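## Task

Pick up plate E01 from nest N1 and set it into landing nest N3 so that it rests level within N3's locators, its A1 well lying at the corner of N3 labelled A1. Letting it drop a few millimetres onto N3 while placing is acceptable; a much bigger drop there is a failure. Plate E07 has to remain on N2 exactly as it began. The result only counts if it holds without the robot, so release the plate and pull the gripper away at the end.

## Robot and tools

Setup: one robot arm with a single two-finger parallel gripper, working over a deck of plate nests on a table. Each nest is identified by a sign on the deck beside it. On a labelled plate, well A1 sits at the labelled short end, in the corner farther from the labelled long side.

Frame: all poses are in the scene frame. Its origin is on the table surface right under the arm base; +z is up, and looking along +x, +y points left. The base may be slightly tilted against the table, and the reported hand position can be off, more so when the arm reaches far. Orientation is a quaternion written w first (qw, qx, qy, qz).

Gripper geometry: the fingers extend along the gripper's own +z axis and close along its y axis. end_effector_position is the spot between the pads when shut. Closed fingertips stick out about 33 mm past that spot, open ones about 9 mm; while closing, the tips travel roughly 24 mm farther out, so keep that clearance above any surface.

The 10-number row (used by both execute_actions and move): x, y, z in metres and qw, qx, qy, qz, all an absolute target pose in the scene frame, then position, force_limit, speed for the fingers, each from -1 to 1. position: +1 is fully open (140 mm), about -0.8 is pads touching, -1 closes until blocked. force_limit: squeeze of about 14 N at -1, 60 N at 0, 107 N at +1 (parts up to 40 mm wide). speed: pad gap changes at about 30 mm/s at -1, 140 at 0, 250 at +1. Always resend the quaternion you want; the reported one may have drifted.

execute_actions(actions): a list of actions run in sequence. Each action is a list of 1 to 15 rows; each row lasts one control step of 1/30 s, and if fewer than 15 are given the last row repeats to fill 15 steps. An empty list only returns state and images. A target more than 0.6 m from the gripper's position at that action's start, along any gripper axis, is refused; if the first action fails that check or any action is malformed, nothing runs. Each step the commanded pose is clipped to 70 mm and 16 degrees from the measured pose, so a distant target may need several actions; after an action the arm only continues up to the last clipped pose. The result includes step readings of end_effector_position; HELD marks steps partly held back.

move(target, speed, stop_force, blocking): target is one 10-number row (absolute pose plus finger values, the finger values applied at the start). The gripper follows a straight path there, lasting 0.5 to 10 s (cut off at 10 s). speed is the path's top speed in m/s, 0.002 to 0.5, default 0.25; rotation is capped at twice that in rad/s. The path ignores obstacles and the hand may lag, stray or overshoot speed, especially near full extension. stop_force (optional, 20 to 80 N) ends the path when the estimated push against the motion exceeds the pre-move value by that much for 2 steps; the hand then backs to its pose 2 steps earlier and holds. Use it only with a slow speed, not on rotating moves, not before 0.2 s of scene time, and leave it out when pulling away from something you press on. The press can briefly exceed stop_force. blocking=false returns after 0.5 s while motion continues (not allowed with stop_force); poll with wait(0), and other motion commands are refused until the move is shown ended. The extra "move:" line gives the ending: done, off_target, moving, held, fault, or contact (stop_force triggered); limits=paced means the pose was clipped, limits=held means some steps were blocked, after which motion can jump fast.

wait(seconds): 0 to 10 s, arm keeps its last command; returns early if a running move ends. stop(): brakes a running move; fingers continue. zoom_image(camera, region): camera is cam_head_left, cam_head_right or cam_wrist; region [x0, y0, x1, y1] in pixels, origin top-left, at most 504 by 504. finished_scene(scene): pass the current scene number; irreversible, reports success and gives the next task.

Reading results: the state line shows the gripper pose. object_status: 0 moving, 1 blocked while opening, 2 blocked while closing (a grip), 3 reached target or pads met. After closing with -1, confirm 2. To squeeze harder while at 2, raise force_limit and switch position between -1 and -0.98. position_measured is in counts: 3 fully open, 230 pads touching. "pose unreachable" means the clearance check (which includes the base mount) altered or blocked the command. "Hand target" is the pose the controller is driving to. MOTOR HOT warns of overheating; OVER-TEMPERATURE FAULT means braked until cool.

Cameras: three 504x504 images in order cam_head_left, cam_head_right, cam_wrist, with calibration given (pinhole+radial heads, fisheye wrist), accurate to a few degrees and millimetres.

Limits and hazards: joint ranges (rad) waist and forearm roll about ±3.4, shoulder and wrist pitch ±3.14, elbow -1.187 to 4.328, wrist roll ±3.927. Load limits 144 N m for waist, shoulder, elbow and 36 N m for the three wrist joints, including held weight. Reaching a load limit, or 150 N external force anywhere, stops the arm for 10 s and drops the rest of the call. The arm is stiff: aiming even slightly into a firm surface can fault it. Approach contact slowly, avoid slamming, dropping plates from height or disturbing the other plate, and never let anything leave the table.

Each tool is called after "Request:" by a JSON object that holds its "fn" and its "kwargs", one argument or row to a line.

## Session

Request:
{"fn": "execute_actions", "kwargs": {
  "actions": []
}}

Scene clock: 0.00 s.
end_effector_position=(+0.4066, +0.6609, +0.2082) position_measured=3 object_status=3 end_effector_quat_wxyz=(-0.591, +0.642, +0.269, +0.408)
Joint positions: [ 0.478  0.489 -0.24  -2.202 -0.95  -2.625]
Joint velocities: [-0.001  0.    -0.    -0.001  0.001  0.   ]
Hand target: +0.407, +0.661, +0.208; -0.591, +0.642, +0.269, +0.408

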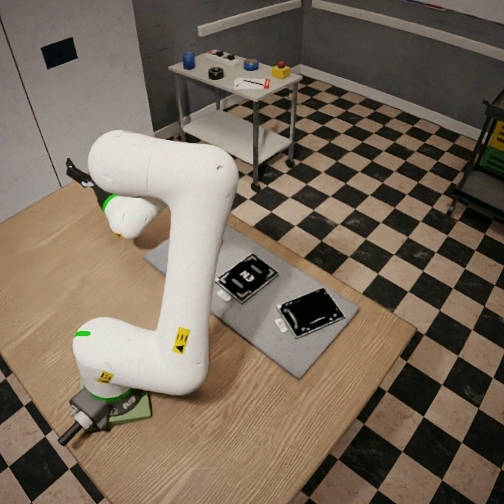

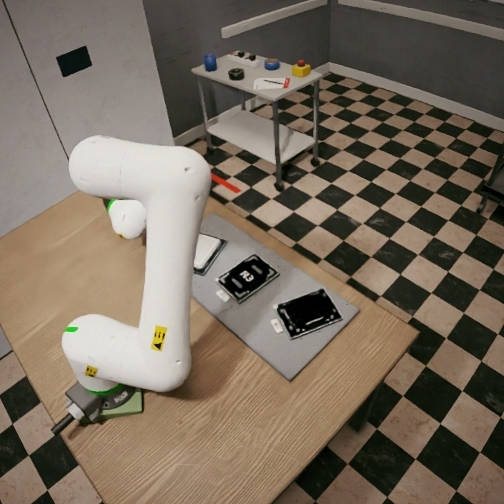

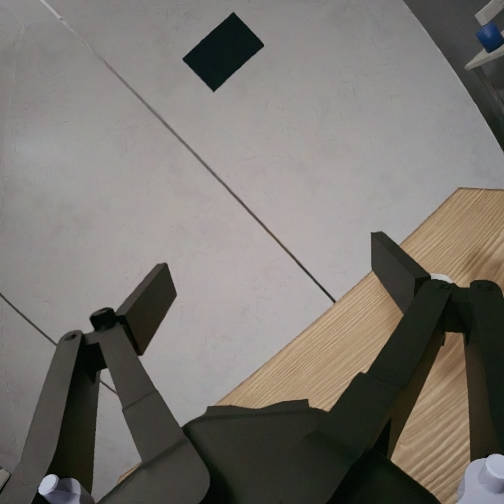

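Request:
{"fn": "zoom_image", "kwargs": {
  "camera": "cam_head_right",
  "region": [170, 200, 370, 380]
}}

Region (170, 200, 370, 380) of cam_head_right's 504x504 image, scaled by 2.520, with more detail than that image has; it fills the top 454 rows of this view, and the rest is white.

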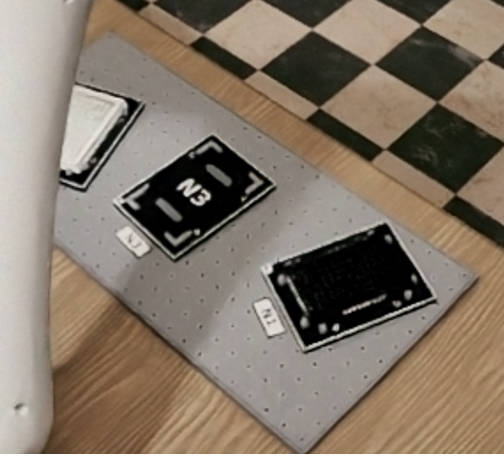

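Request:
{"fn": "move", "kwargs": {
  "target": [0.5,0.1,0.4,0,1,0,0,1,0,0],
  "speed": 0.3
}}

Request:
{"fn": "move", "kwargs": {
  "target": [0.5,-0.15,0.33,0,1,0,0,1,0,0],
  "speed": 0.3
}}

Scene clock: 10.33 s.
end_effector_position=(+0.4972, +0.0985, +0.3985) position_measured=3 object_status=3 end_effector_quat_wxyz=(-0.307, +0.831, +0.344, +0.313)
Joint positions: [-0.191 -0.333  0.045 -0.748 -1.444 -3.924]
Joint velocities: [ 0.017  0.015  0.022  0.023 -0.018  0.   ]
Hand target: +0.497, +0.099, +0.399; -0.306, +0.831, +0.345, +0.313
Off the commanded pose: 0.004 m, 68 deg; orientation clipped at the last step of the last action.
joint sent to its limit — the command would take joint 6 (wrist roll) past its lower limit, so that joint was sent only as far as its limit.
move: off_target; limits=paced
camera_calibration (this result's frames):
cam_wrist: T_world_to_cam=[[0.671052, -0.592108, -0.446204, -0.08839], [-0.741401, -0.538948, -0.399825, 0.59363], [-0.00374135, 0.599119, -0.800651, 0.45043], [0, 0, 0, 1]] pos_world=[0.501118, -0.00226182, 0.558545]

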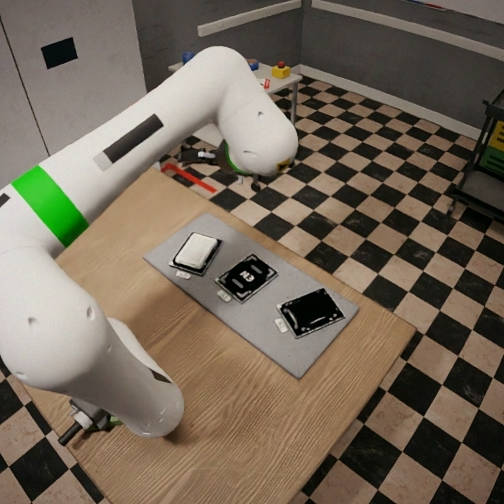

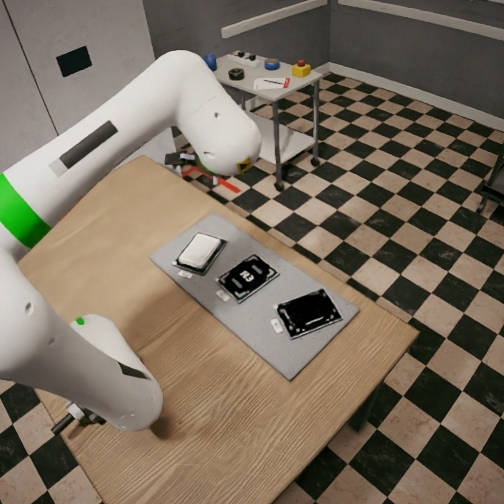

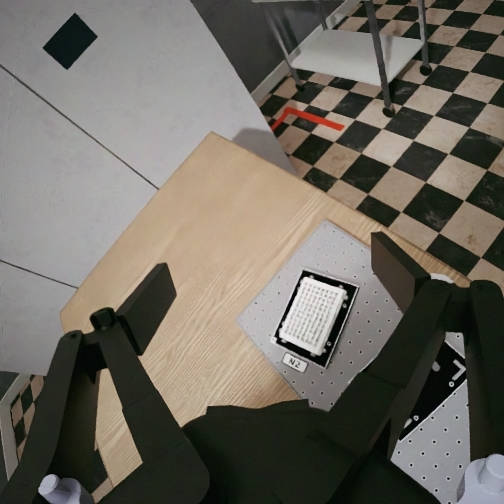

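Scene clock: 12.93 s.
end_effector_position=(+0.4994, -0.1508, +0.3297) position_measured=3 object_status=3 end_effector_quat_wxyz=(-0.149, +0.939, +0.253, +0.178)
Joint positions: [-0.469 -0.142  0.213 -0.4   -1.607 -3.924]
Joint velocities: [ 0.018  0.014  0.017  0.022 -0.018  0.002]
Hand target: +0.499, -0.151, +0.330; -0.149, +0.939, +0.254, +0.177
Off the commanded pose: 0.001 m, 40 deg; orientation clipped at the last step of the last action.
joint sent to its limit — the command would take joint 6 (wrist roll) past its lower limit, so that joint was sent only as far as its limit.
move: off_target; limits=paced
camera_calibration (this result's frames):
cam_wrist: T_world_to_cam=[[0.397306, -0.865617, -0.304723, -0.219404], [-0.910816, -0.412513, -0.015732, 0.410446], [-0.112084, 0.283797, -0.952311, 0.601262], [0, 0, 0, 1]] pos_world=[0.528404, -0.191242, 0.512188]

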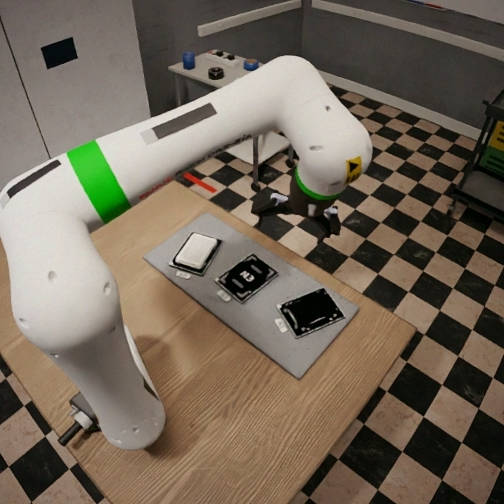

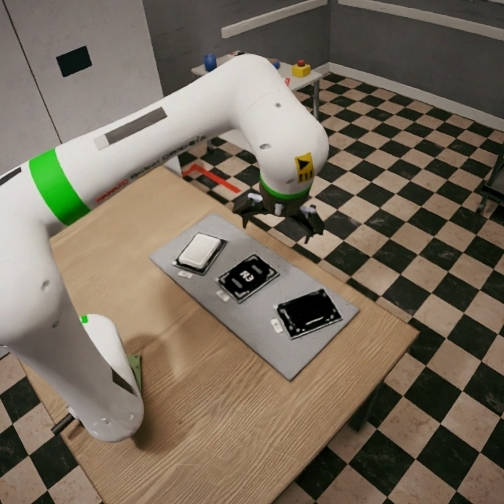

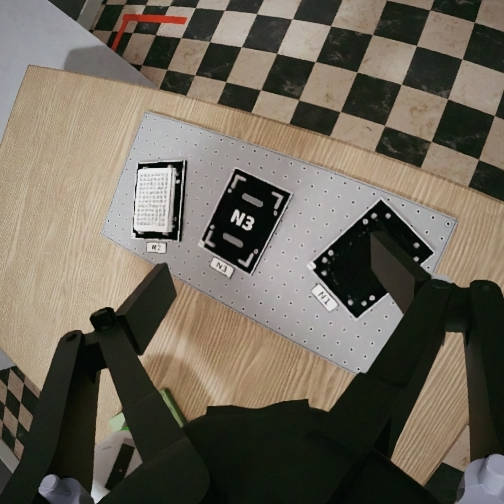

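Request:
{"fn": "move", "kwargs": {
  "target": [0.58,-0.12,0.3,0,0,1,0,1,0,0],
  "speed": 0.4
}}

Scene clock: 18.43 s.
end_effector_position=(+0.5802, -0.1204, +0.3000) position_measured=3 object_status=3 end_effector_quat_wxyz=(-0.001, +0.000, +1.000, +0.002)
Joint positions: [-0.021  0.136  0.386  0.111 -1.689 -1.699]
Joint velocities: [ 0.001 -0.001 -0.001 -0.002  0.002  0.002]
Hand target: +0.580, -0.120, +0.300; -0.001, +0.000, +1.000, +0.002
Off the commanded pose: 0.000 m, 0 deg.
move: done
camera_calibration (this result's frames):
cam_wrist: T_world_to_cam=[[0.170269, 0.984099, -0.0505817, 0.0439277], [0.917524, -0.139611, 0.372369, -0.648253], [0.359386, -0.109813, -0.926705, 0.244808], [0, 0, 0, 1]] pos_world=[0.499328, -0.106849, 0.470477]

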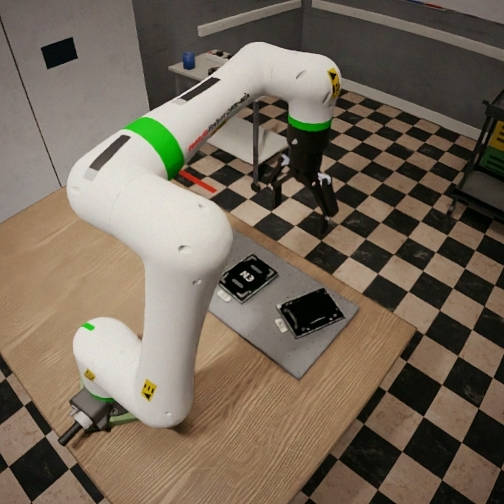

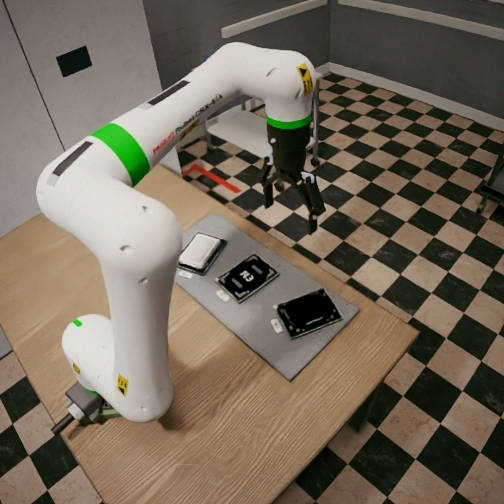

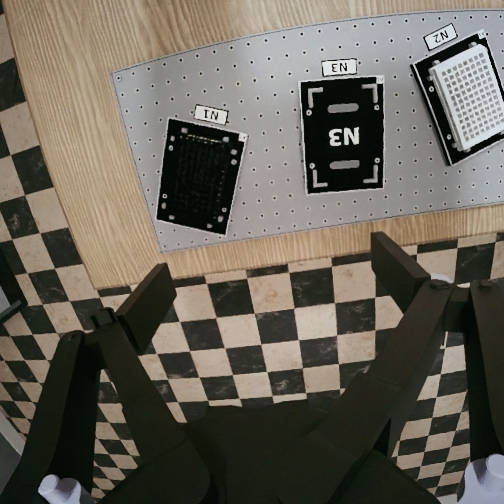

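Request:
{"fn": "execute_actions", "kwargs": {
  "actions": []
}}

Scene clock: 19.83 s.
end_effector_position=(+0.5802, -0.1204, +0.3000) position_measured=3 object_status=3 end_effector_quat_wxyz=(-0.001, +0.000, +1.000, +0.002)
Joint positions: [-0.021  0.136  0.386  0.111 -1.689 -1.698]
Joint velocities: [-0.    -0.     0.001  0.001 -0.001 -0.001]
Hand target: +0.580, -0.120, +0.300; -0.001, +0.000, +1.000, +0.002
Off the commanded pose: 0.000 m, 0 deg.
camera_calibration (this result's frames):
cam_wrist: T_world_to_cam=[[0.170152, 0.984119, -0.0505856, 0.0439897], [0.917527, -0.139496, 0.372405, -0.648249], [0.359435, -0.109779, -0.92669, 0.244779], [0, 0, 0, 1]] pos_world=[0.499319, -0.106847, 0.470471]

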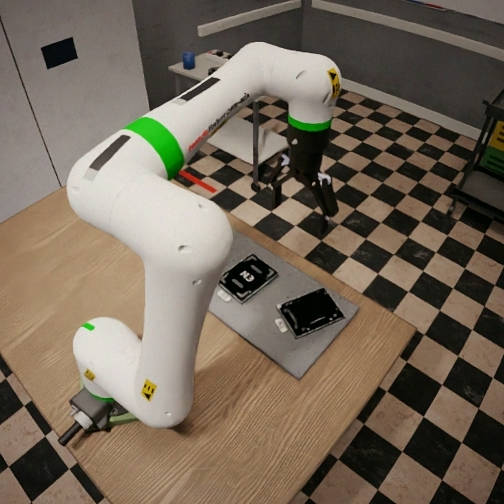

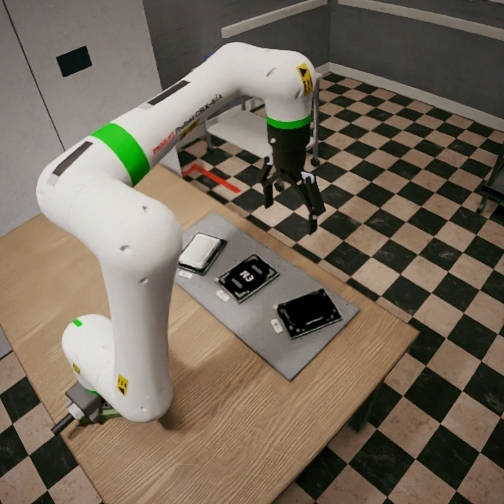

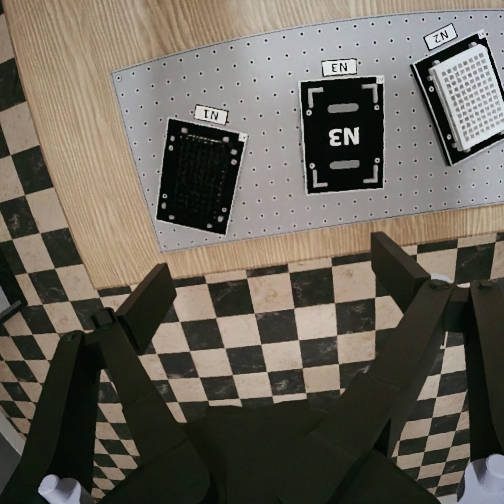

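The camera is just mounted skewed.

Request:
{"fn": "zoom_image", "kwargs": {
  "camera": "cam_wrist",
  "region": [140, 95, 260, 245]
}}

Request:
{"fn": "zoom_image", "kwargs": {
  "camera": "cam_wrist",
  "region": [280, 55, 410, 205]
}}

Request:
{"fn": "zoom_image", "kwargs": {
  "camera": "cam_head_left",
  "region": [265, 275, 355, 345]
}}

Region (140, 95, 260, 245) of cam_wrist's 504x504 image, scaled by 3.360, with more detail than that image has; it fills the left 403 columns of this view, and the rest is white.

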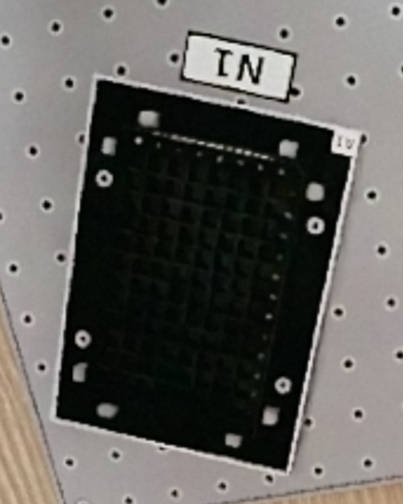

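Region (280, 55, 410, 205) of cam_wrist's 504x504 image, scaled by 3.360, with more detail than that image has; it fills the left 437 columns of this view, and the rest is white.

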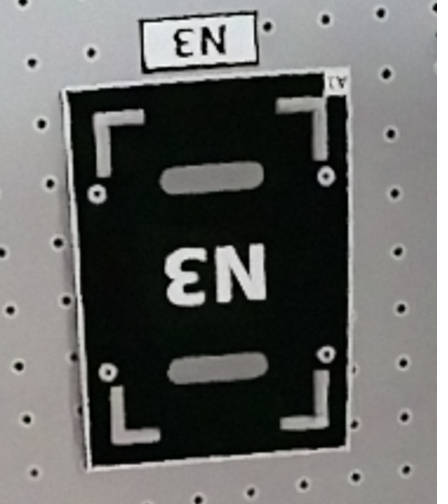

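Region (265, 275, 355, 345) of cam_head_left's 504x504 image, scaled by 5.600, with more detail than that image has.

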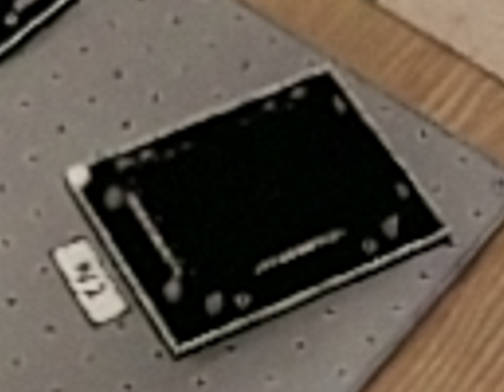

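Request:
{"fn": "move", "kwargs": {
  "target": [0.5358,-0.2257,0.11,0,0.1994,0.9799,0,0.55,0,0],
  "speed": 0.2
}}

Scene clock: 38.03 s.
end_effector_position=(+0.5366, -0.2257, +0.1100) position_measured=59 object_status=3 end_effector_quat_wxyz=(+0.000, +0.199, +0.980, -0.001)
Joint positions: [-0.275  0.14  -0.033  0.083 -1.243 -1.886]
Joint velocities: [-0.001  0.    -0.001 -0.     0.001 -0.   ]
Hand target: +0.537, -0.226, +0.110; +0.000, +0.199, +0.980, -0.001
Off the commanded pose: 0.001 m, 0 deg.
move: done
camera_calibration (this result's frames):
cam_wrist: T_world_to_cam=[[0.540567, 0.839538, -0.0544432, -0.0855901], [0.790447, -0.484668, 0.374554, -0.562187], [0.288065, -0.245506, -0.925606, 0.0803814], [0, 0, 0, 1]] pos_world=[0.467491, -0.180884, 0.280311]

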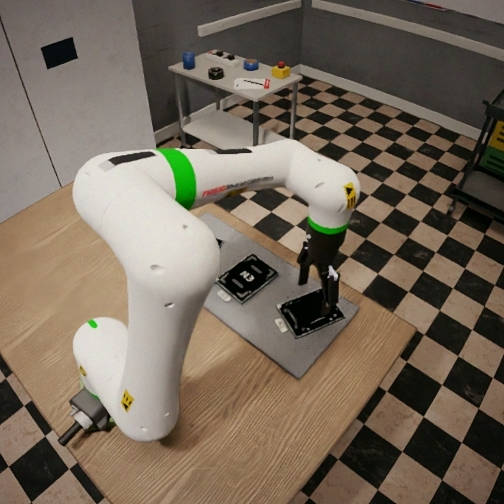

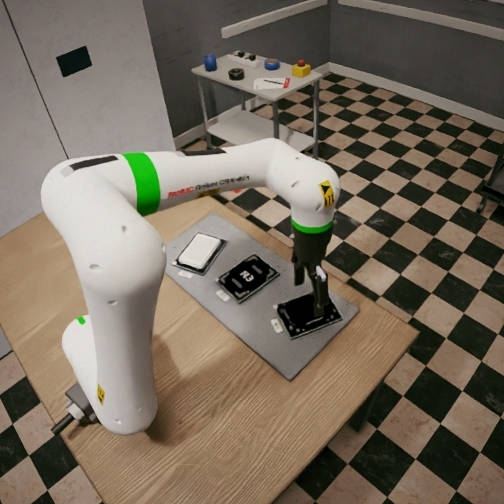

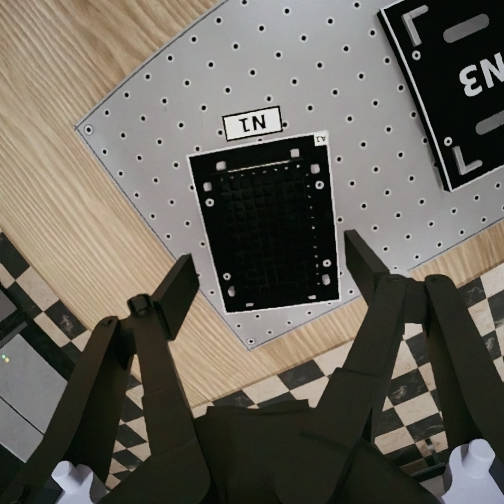

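Request:
{"fn": "zoom_image", "kwargs": {
  "camera": "cam_wrist",
  "region": [170, 125, 370, 325]
}}

Region (170, 125, 370, 325) of cam_wrist's 504x504 image, scaled by 2.520, with more detail than that image has.

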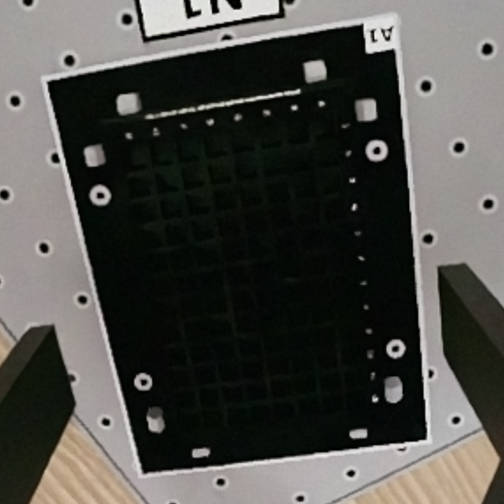

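Request:
{"fn": "move", "kwargs": {
  "target": [0.537,-0.2247,0.065,0,0.1994,0.9799,0,0.45,0,0],
  "speed": 0.06
}}

Scene clock: 47.17 s.
end_effector_position=(+0.5373, -0.2248, +0.0650) position_measured=72 object_status=3 end_effector_quat_wxyz=(+0.000, +0.199, +0.980, -0.000)
Joint positions: [-0.281  0.181 -0.091  0.084 -1.144 -1.889]
Joint velocities: [ 0.     0.001 -0.001 -0.     0.     0.   ]
Hand target: +0.537, -0.225, +0.065; +0.000, +0.199, +0.980, -0.000
Off the commanded pose: 0.000 m, 0 deg.
move: done
camera_calibration (this result's frames):
cam_wrist: T_world_to_cam=[[0.540753, 0.839476, -0.05353, -0.0893], [0.790363, -0.485271, 0.37395, -0.545417], [0.287946, -0.244523, -0.925903, 0.0390363], [0, 0, 0, 1]] pos_world=[0.468126, -0.180165, 0.235322]

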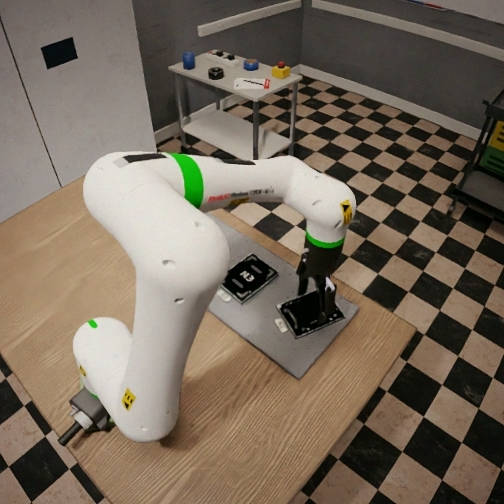

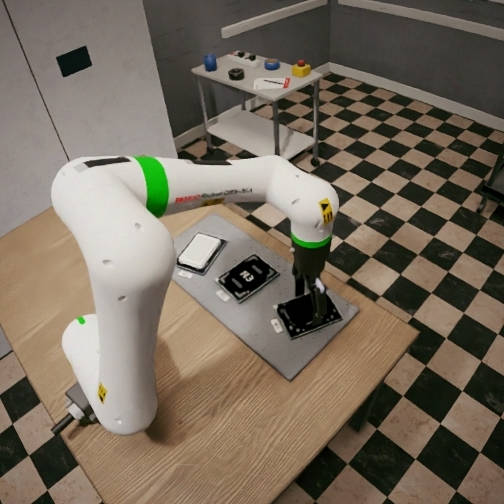

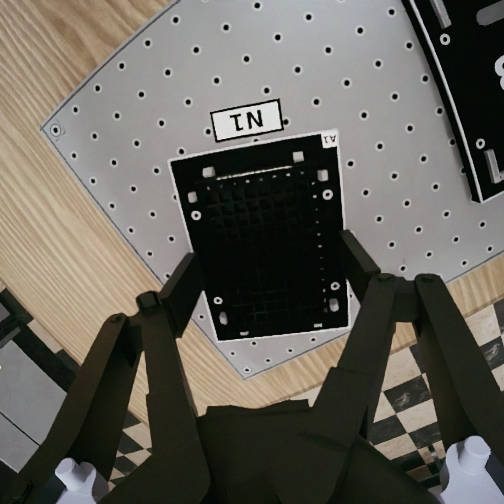

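Request:
{"fn": "zoom_image", "kwargs": {
  "camera": "cam_wrist",
  "region": [150, 125, 390, 365]
}}

Region (150, 125, 390, 365) of cam_wrist's 504x504 image, scaled by 2.100, with more detail than that image has.

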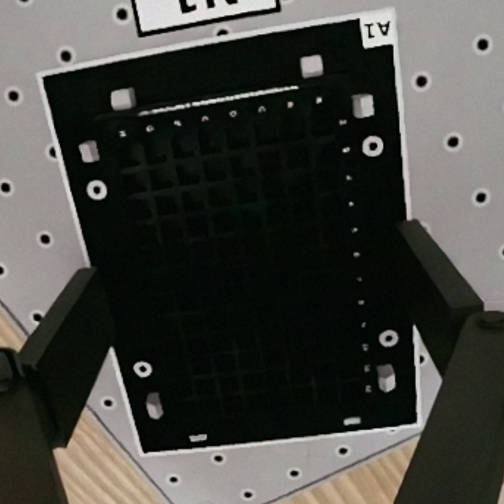

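Request:
{"fn": "move", "kwargs": {
  "target": [0.537,-0.2247,0.056,0,0.1994,0.9799,0,0.45,0,0],
  "speed": 0.02
}}

Request:
{"fn": "move", "kwargs": {
  "target": [0.537,-0.2247,0.036,0,0.1994,0.9799,0,0.45,0,0],
  "speed": 0.003,
  "stop_force": 20
}}

Scene clock: 53.90 s.
end_effector_position=(+0.5371, -0.2247, +0.0560) position_measured=72 object_status=3 end_effector_quat_wxyz=(+0.000, +0.199, +0.980, -0.000)
Joint positions: [-0.283  0.19  -0.102  0.084 -1.124 -1.889]
Joint velocities: [-0.     0.    -0.001 -0.     0.002  0.001]
Hand target: +0.537, -0.225, +0.056; +0.000, +0.199, +0.980, -0.000
Off the commanded pose: 0.000 m, 0 deg.
move: done
camera_calibration (this result's frames):
cam_wrist: T_world_to_cam=[[0.540757, 0.839475, -0.0535117, -0.0897095], [0.790367, -0.485288, 0.373919, -0.541879], [0.287927, -0.244493, -0.925916, 0.0308145], [0, 0, 0, 1]] pos_world=[0.467922, -0.180125, 0.22635]

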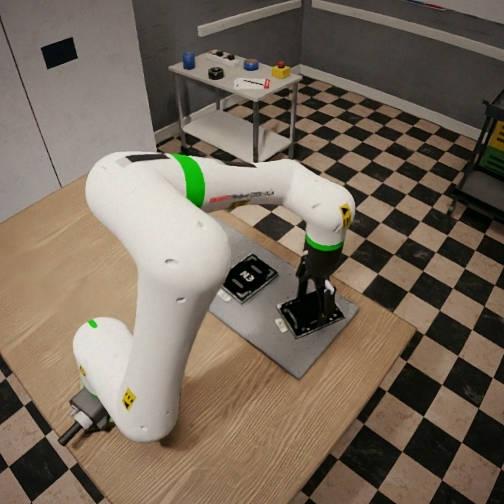

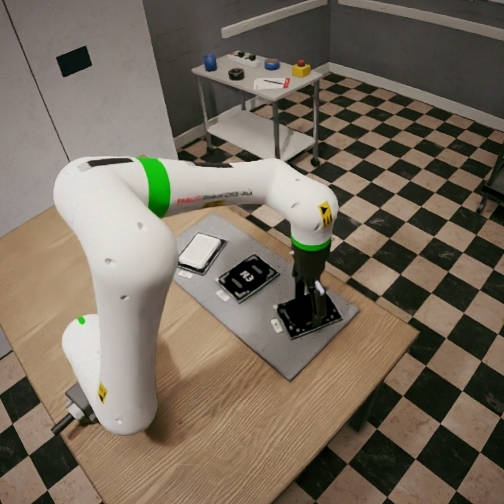

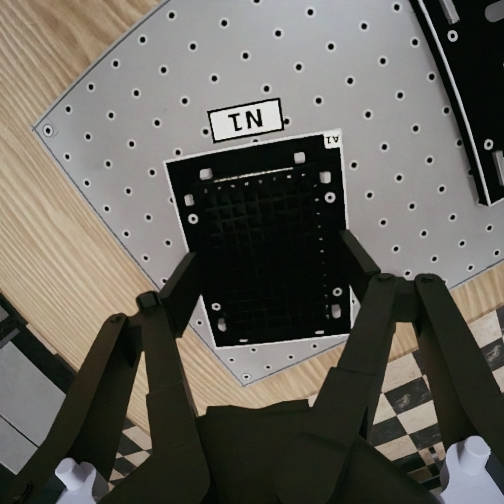

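Scene clock: 56.20 s.
end_effector_position=(+0.5371, -0.2247, +0.0501) position_measured=72 object_status=3 end_effector_quat_wxyz=(+0.000, +0.199, +0.980, -0.000)
Joint positions: [-0.284  0.196 -0.109  0.085 -1.111 -1.889]
Joint velocities: [ 0.001  0.     0.001 -0.001 -0.005  0.   ]
Hand target: +0.537, -0.225, +0.050; +0.000, +0.199, +0.980, -0.000
Off the commanded pose: 0.014 m, 0 deg.
move: contact
camera_calibration (this result's frames):
cam_wrist: T_world_to_cam=[[0.54074, 0.839487, -0.0534982, -0.0900237], [0.79033, -0.485239, 0.37406, -0.539706], [0.288059, -0.24455, -0.92586, 0.0252093], [0, 0, 0, 1]] pos_world=[0.467964, -0.180148, 0.220407]

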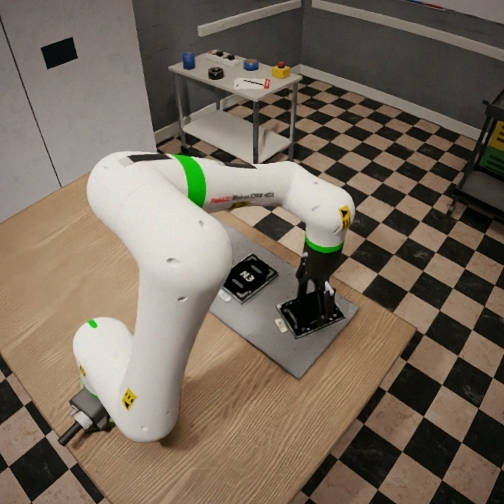

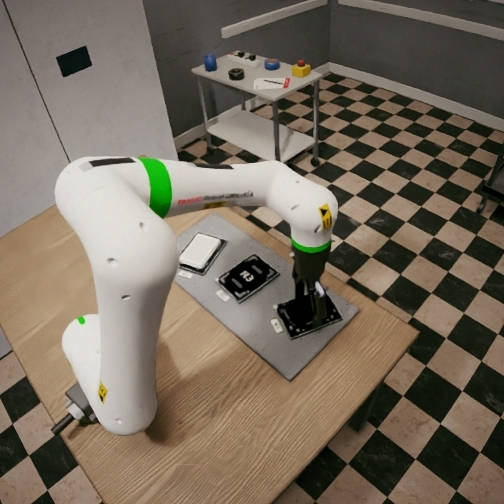

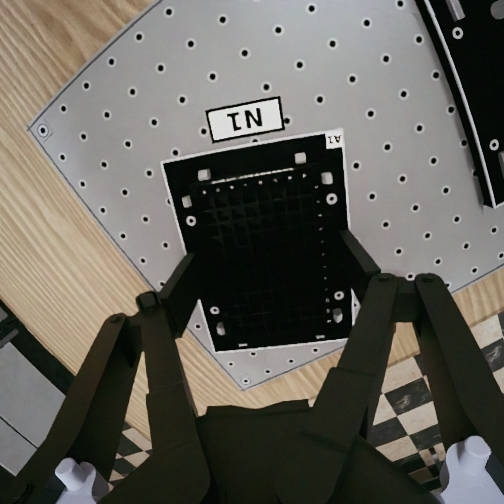

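Request:
{"fn": "zoom_image", "kwargs": {
  "camera": "cam_wrist",
  "region": [150, 125, 390, 365]
}}

Request:
{"fn": "zoom_image", "kwargs": {
  "camera": "cam_head_right",
  "region": [265, 270, 355, 345]
}}

Region (150, 125, 390, 365) of cam_wrist's 504x504 image, scaled by 2.100, with more detail than that image has.

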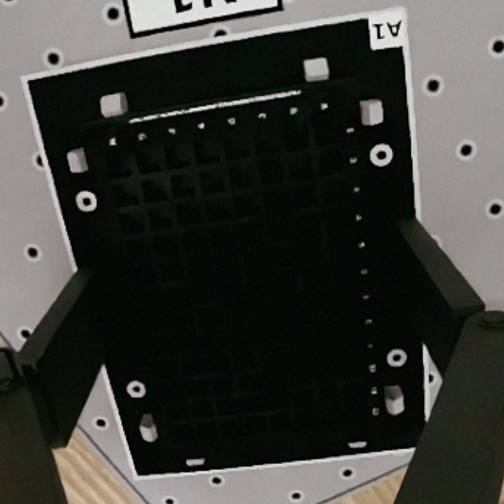

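Region (265, 270, 355, 345) of cam_head_right's 504x504 image, scaled by 5.600, with more detail than that image has.

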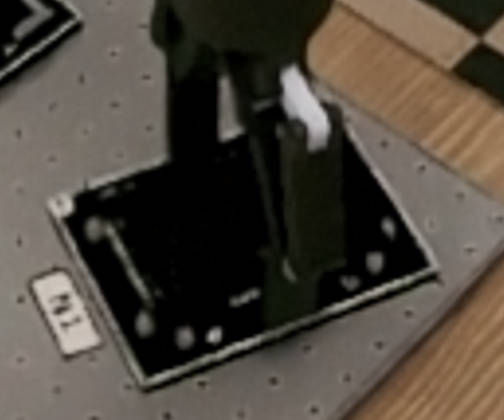

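Request:
{"fn": "move", "kwargs": {
  "target": [0.5366,-0.2256,0.0555,0,0.1994,0.9799,0,0.45,0,0],
  "speed": 0.02
}}

Request:
{"fn": "move", "kwargs": {
  "target": [0.5366,-0.2256,0.0555,0,0.1994,0.9799,0,-1,-0.4,-1],
  "speed": 0.02
}}

Scene clock: 64.30 s.
end_effector_position=(+0.5366, -0.2256, +0.0555) position_measured=72 object_status=3 end_effector_quat_wxyz=(-0.000, +0.199, +0.980, -0.000)
Joint positions: [-0.285  0.19  -0.103  0.084 -1.123 -1.887]
Joint velocities: [ 0.001 -0.001  0.    -0.    -0.     0.001]
Hand target: +0.537, -0.226, +0.056; +0.000, +0.199, +0.980, -0.000
Off the commanded pose: 0.000 m, 0 deg.
move: done
camera_calibration (this result's frames):
cam_wrist: T_world_to_cam=[[0.540756, 0.839475, -0.0535134, -0.0887369], [0.790374, -0.485292, 0.373899, -0.541725], [0.287909, -0.244484, -0.925924, 0.0302608], [0, 0, 0, 1]] pos_world=[0.467438, -0.181004, 0.225821]

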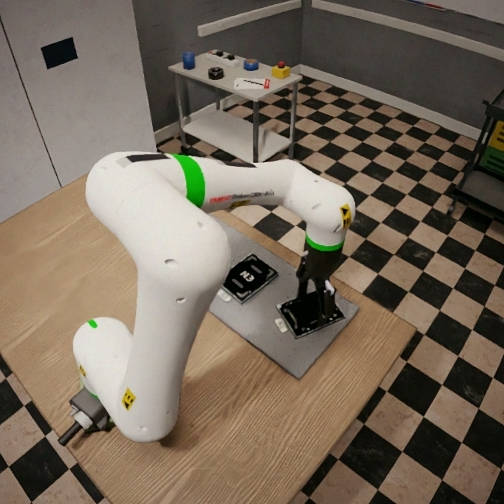

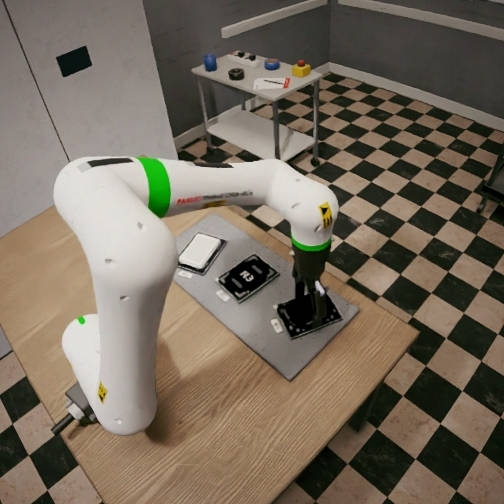

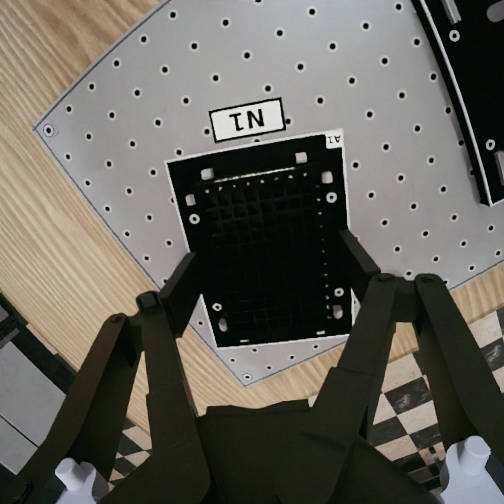

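Scene clock: 65.17 s.
end_effector_position=(+0.5367, -0.2256, +0.0556) position_measured=104 object_status=2 end_effector_quat_wxyz=(+0.000, +0.199, +0.980, +0.000)
Joint positions: [-0.285  0.19  -0.103  0.084 -1.123 -1.887]
Joint velocities: [-0.001  0.    -0.    -0.    -0.     0.   ]
Hand target: +0.537, -0.226, +0.056; -0.000, +0.199, +0.980, +0.000
Off the commanded pose: 0.000 m, 0 deg.
move: done
camera_calibration (this result's frames):
cam_wrist: T_world_to_cam=[[0.540822, 0.839443, -0.0533664, -0.0888377], [0.790289, -0.485379, 0.373966, -0.541804], [0.28802, -0.244424, -0.925906, 0.0302901], [0, 0, 0, 1]] pos_world=[0.467503, -0.181003, 0.225921]

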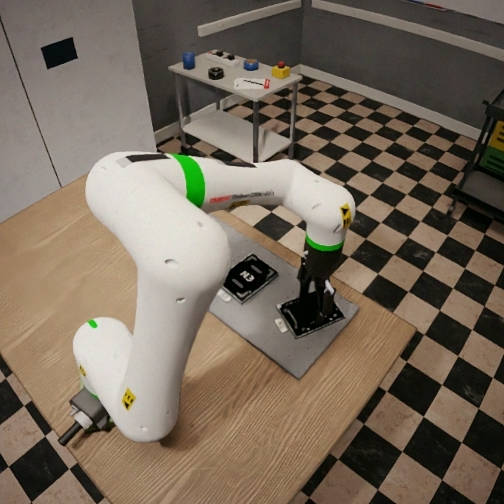

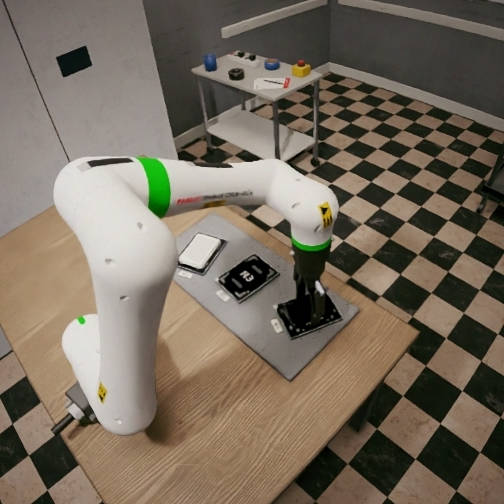

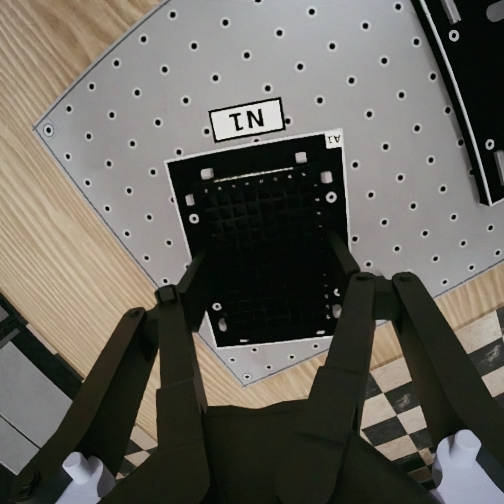

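Lift to a reference height to record the view.

Request:
{"fn": "move", "kwargs": {
  "target": [0.5366,-0.2256,0.075,0,0.1994,0.9799,0,-1,-0.4,-1],
  "speed": 0.03
}}

Request:
{"fn": "zoom_image", "kwargs": {
  "camera": "cam_wrist",
  "region": [150, 125, 390, 365]
}}

Scene clock: 67.73 s.
end_effector_position=(+0.5365, -0.2256, +0.0750) position_measured=104 object_status=2 end_effector_quat_wxyz=(-0.000, +0.199, +0.980, +0.000)
Joint positions: [-0.282  0.17  -0.08   0.083 -1.166 -1.886]
Joint velocities: [ 0.    -0.     0.     0.001 -0.001 -0.001]
Hand target: +0.536, -0.226, +0.075; -0.000, +0.199, +0.980, +0.000
Off the commanded pose: 0.000 m, 0 deg.
move: done
camera_calibration (this result's frames):
cam_wrist: T_world_to_cam=[[0.54076, 0.839474, -0.0534971, -0.087668], [0.790375, -0.485306, 0.37388, -0.548948], [0.2879, -0.244462, -0.925933, 0.0483555], [0, 0, 0, 1]] pos_world=[0.467361, -0.180992, 0.245325]

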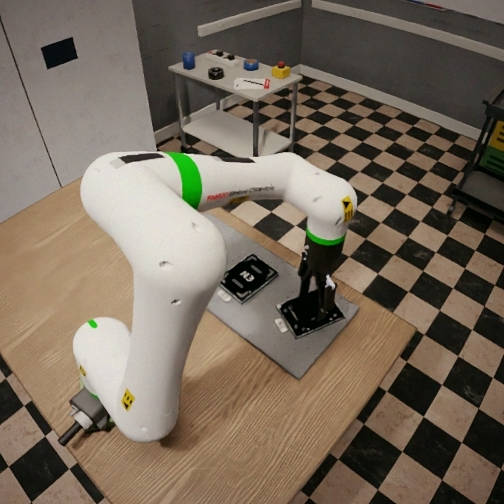

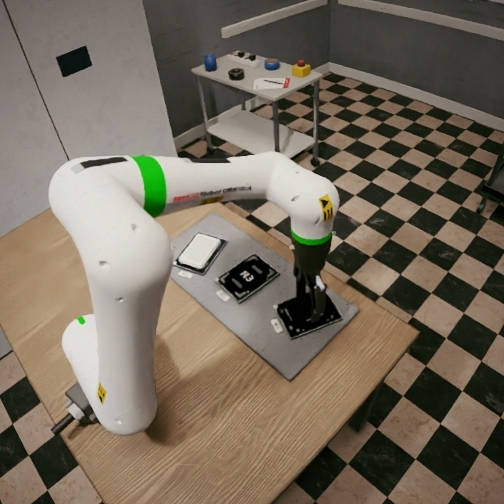

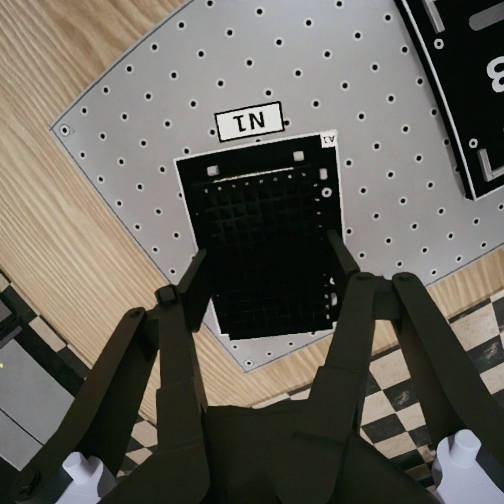

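Region (150, 125, 390, 365) of cam_wrist's 504x504 image, scaled by 2.100, with more detail than that image has.

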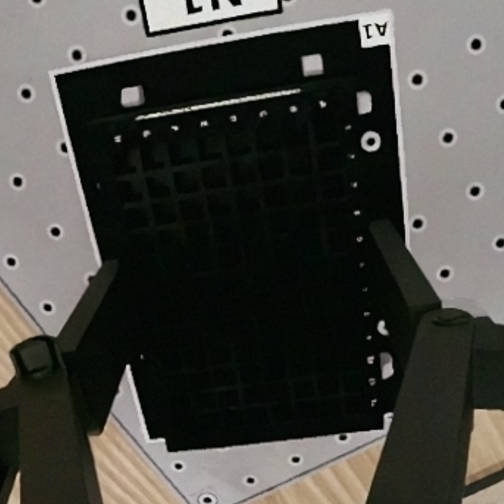

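Request:
{"fn": "move", "kwargs": {
  "target": [0.5101,0.0005,0.075,0,0.0297,0.9996,0,-1,-0.4,-1],
  "speed": 0.12
}}

Request:
{"fn": "zoom_image", "kwargs": {
  "camera": "cam_wrist",
  "region": [150, 125, 390, 365]
}}

Scene clock: 73.23 s.
end_effector_position=(+0.5107, +0.0011, +0.0747) position_measured=104 object_status=2 end_effector_quat_wxyz=(-0.000, +0.030, +1.000, +0.001)
Joint positions: [ 0.213  0.046 -0.299  0.154 -1.129 -2.071]
Joint velocities: [ 0.002  0.002  0.    -0.     0.    -0.001]
Hand target: +0.511, +0.001, +0.075; -0.000, +0.030, +1.000, +0.001
Off the commanded pose: 0.001 m, 0 deg.
move: done
camera_calibration (this result's frames):
cam_wrist: T_world_to_cam=[[0.228265, 0.972253, -0.0511701, -0.104763], [0.907327, -0.193374, 0.373315, -0.478519], [0.353062, -0.131643, -0.926292, 0.0775728], [0, 0, 0, 1]] pos_world=[0.430699, 0.0195348, 0.245133]

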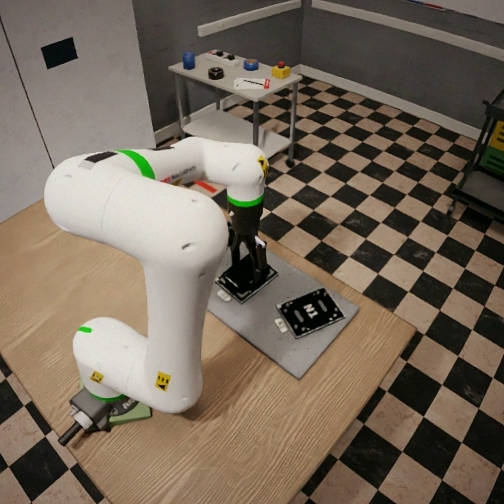

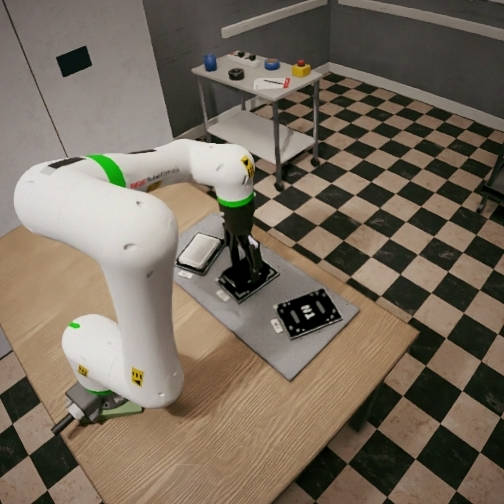

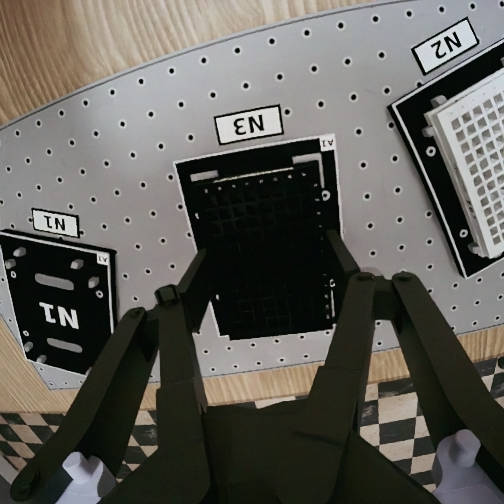

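Region (150, 125, 390, 365) of cam_wrist's 504x504 image, scaled by 2.100, with more detail than that image has.

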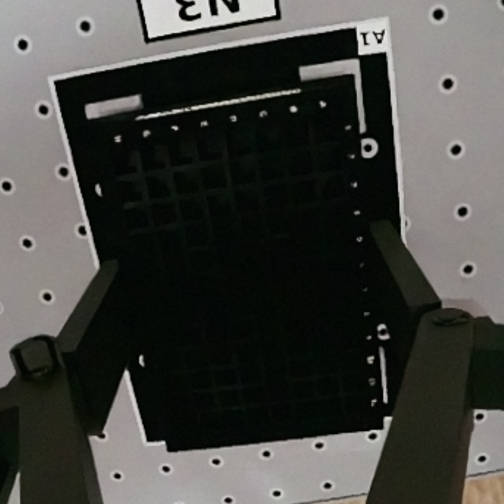

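Request:
{"fn": "move", "kwargs": {
  "target": [0.5124,-0.0002,0.075,0,0.0297,0.9996,0,-1,-0.4,-1],
  "speed": 0.01
}}

Request:
{"fn": "zoom_image", "kwargs": {
  "camera": "cam_wrist",
  "region": [150, 125, 390, 365]
}}

Scene clock: 77.47 s.
end_effector_position=(+0.5124, -0.0002, +0.0750) position_measured=104 object_status=2 end_effector_quat_wxyz=(-0.000, +0.030, +1.000, -0.000)
Joint positions: [ 0.21   0.049 -0.294  0.156 -1.13  -2.069]
Joint velocities: [-0.001  0.     0.    -0.     0.001 -0.   ]
Hand target: +0.512, -0.000, +0.075; -0.000, +0.030, +1.000, -0.000
Off the commanded pose: 0.000 m, 0 deg.
move: done
camera_calibration (this result's frames):
cam_wrist: T_world_to_cam=[[0.227816, 0.972233, -0.0535159, -0.103448], [0.90737, -0.192036, 0.373901, -0.480422], [0.353241, -0.133739, -0.925924, 0.0769414], [0, 0, 0, 1]] pos_world=[0.432309, 0.0186078, 0.245336]

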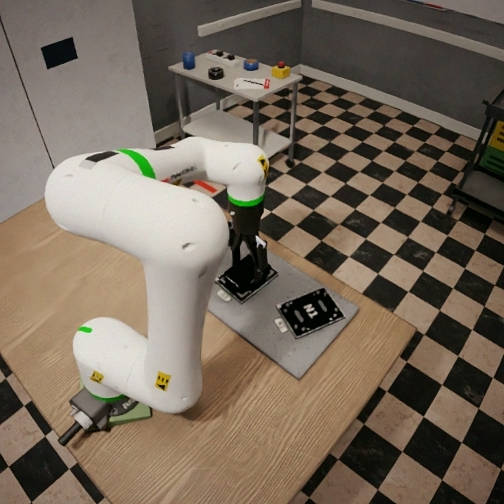

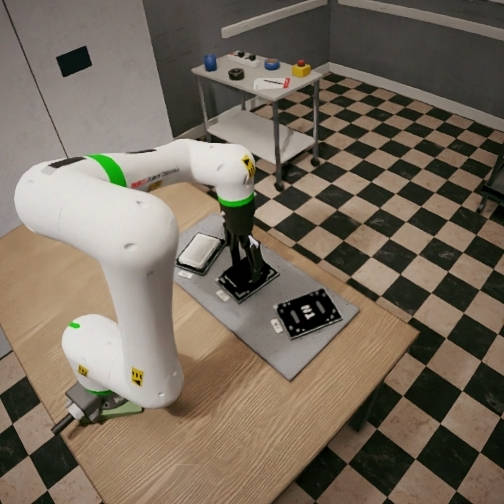

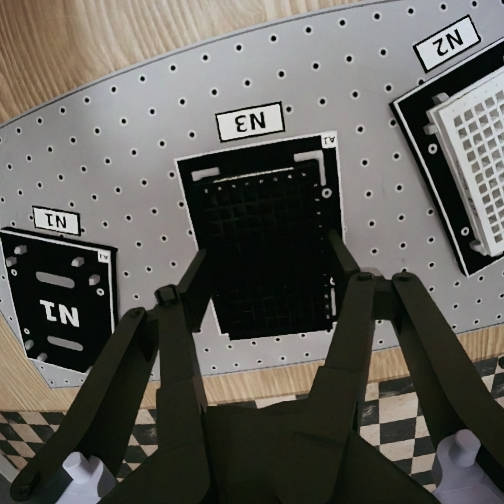

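Region (150, 125, 390, 365) of cam_wrist's 504x504 image, scaled by 2.100, with more detail than that image has.

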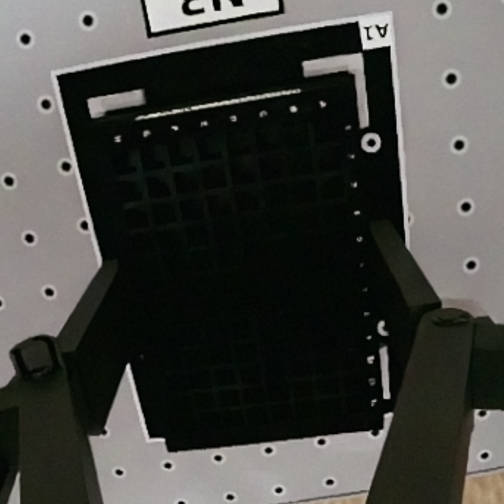

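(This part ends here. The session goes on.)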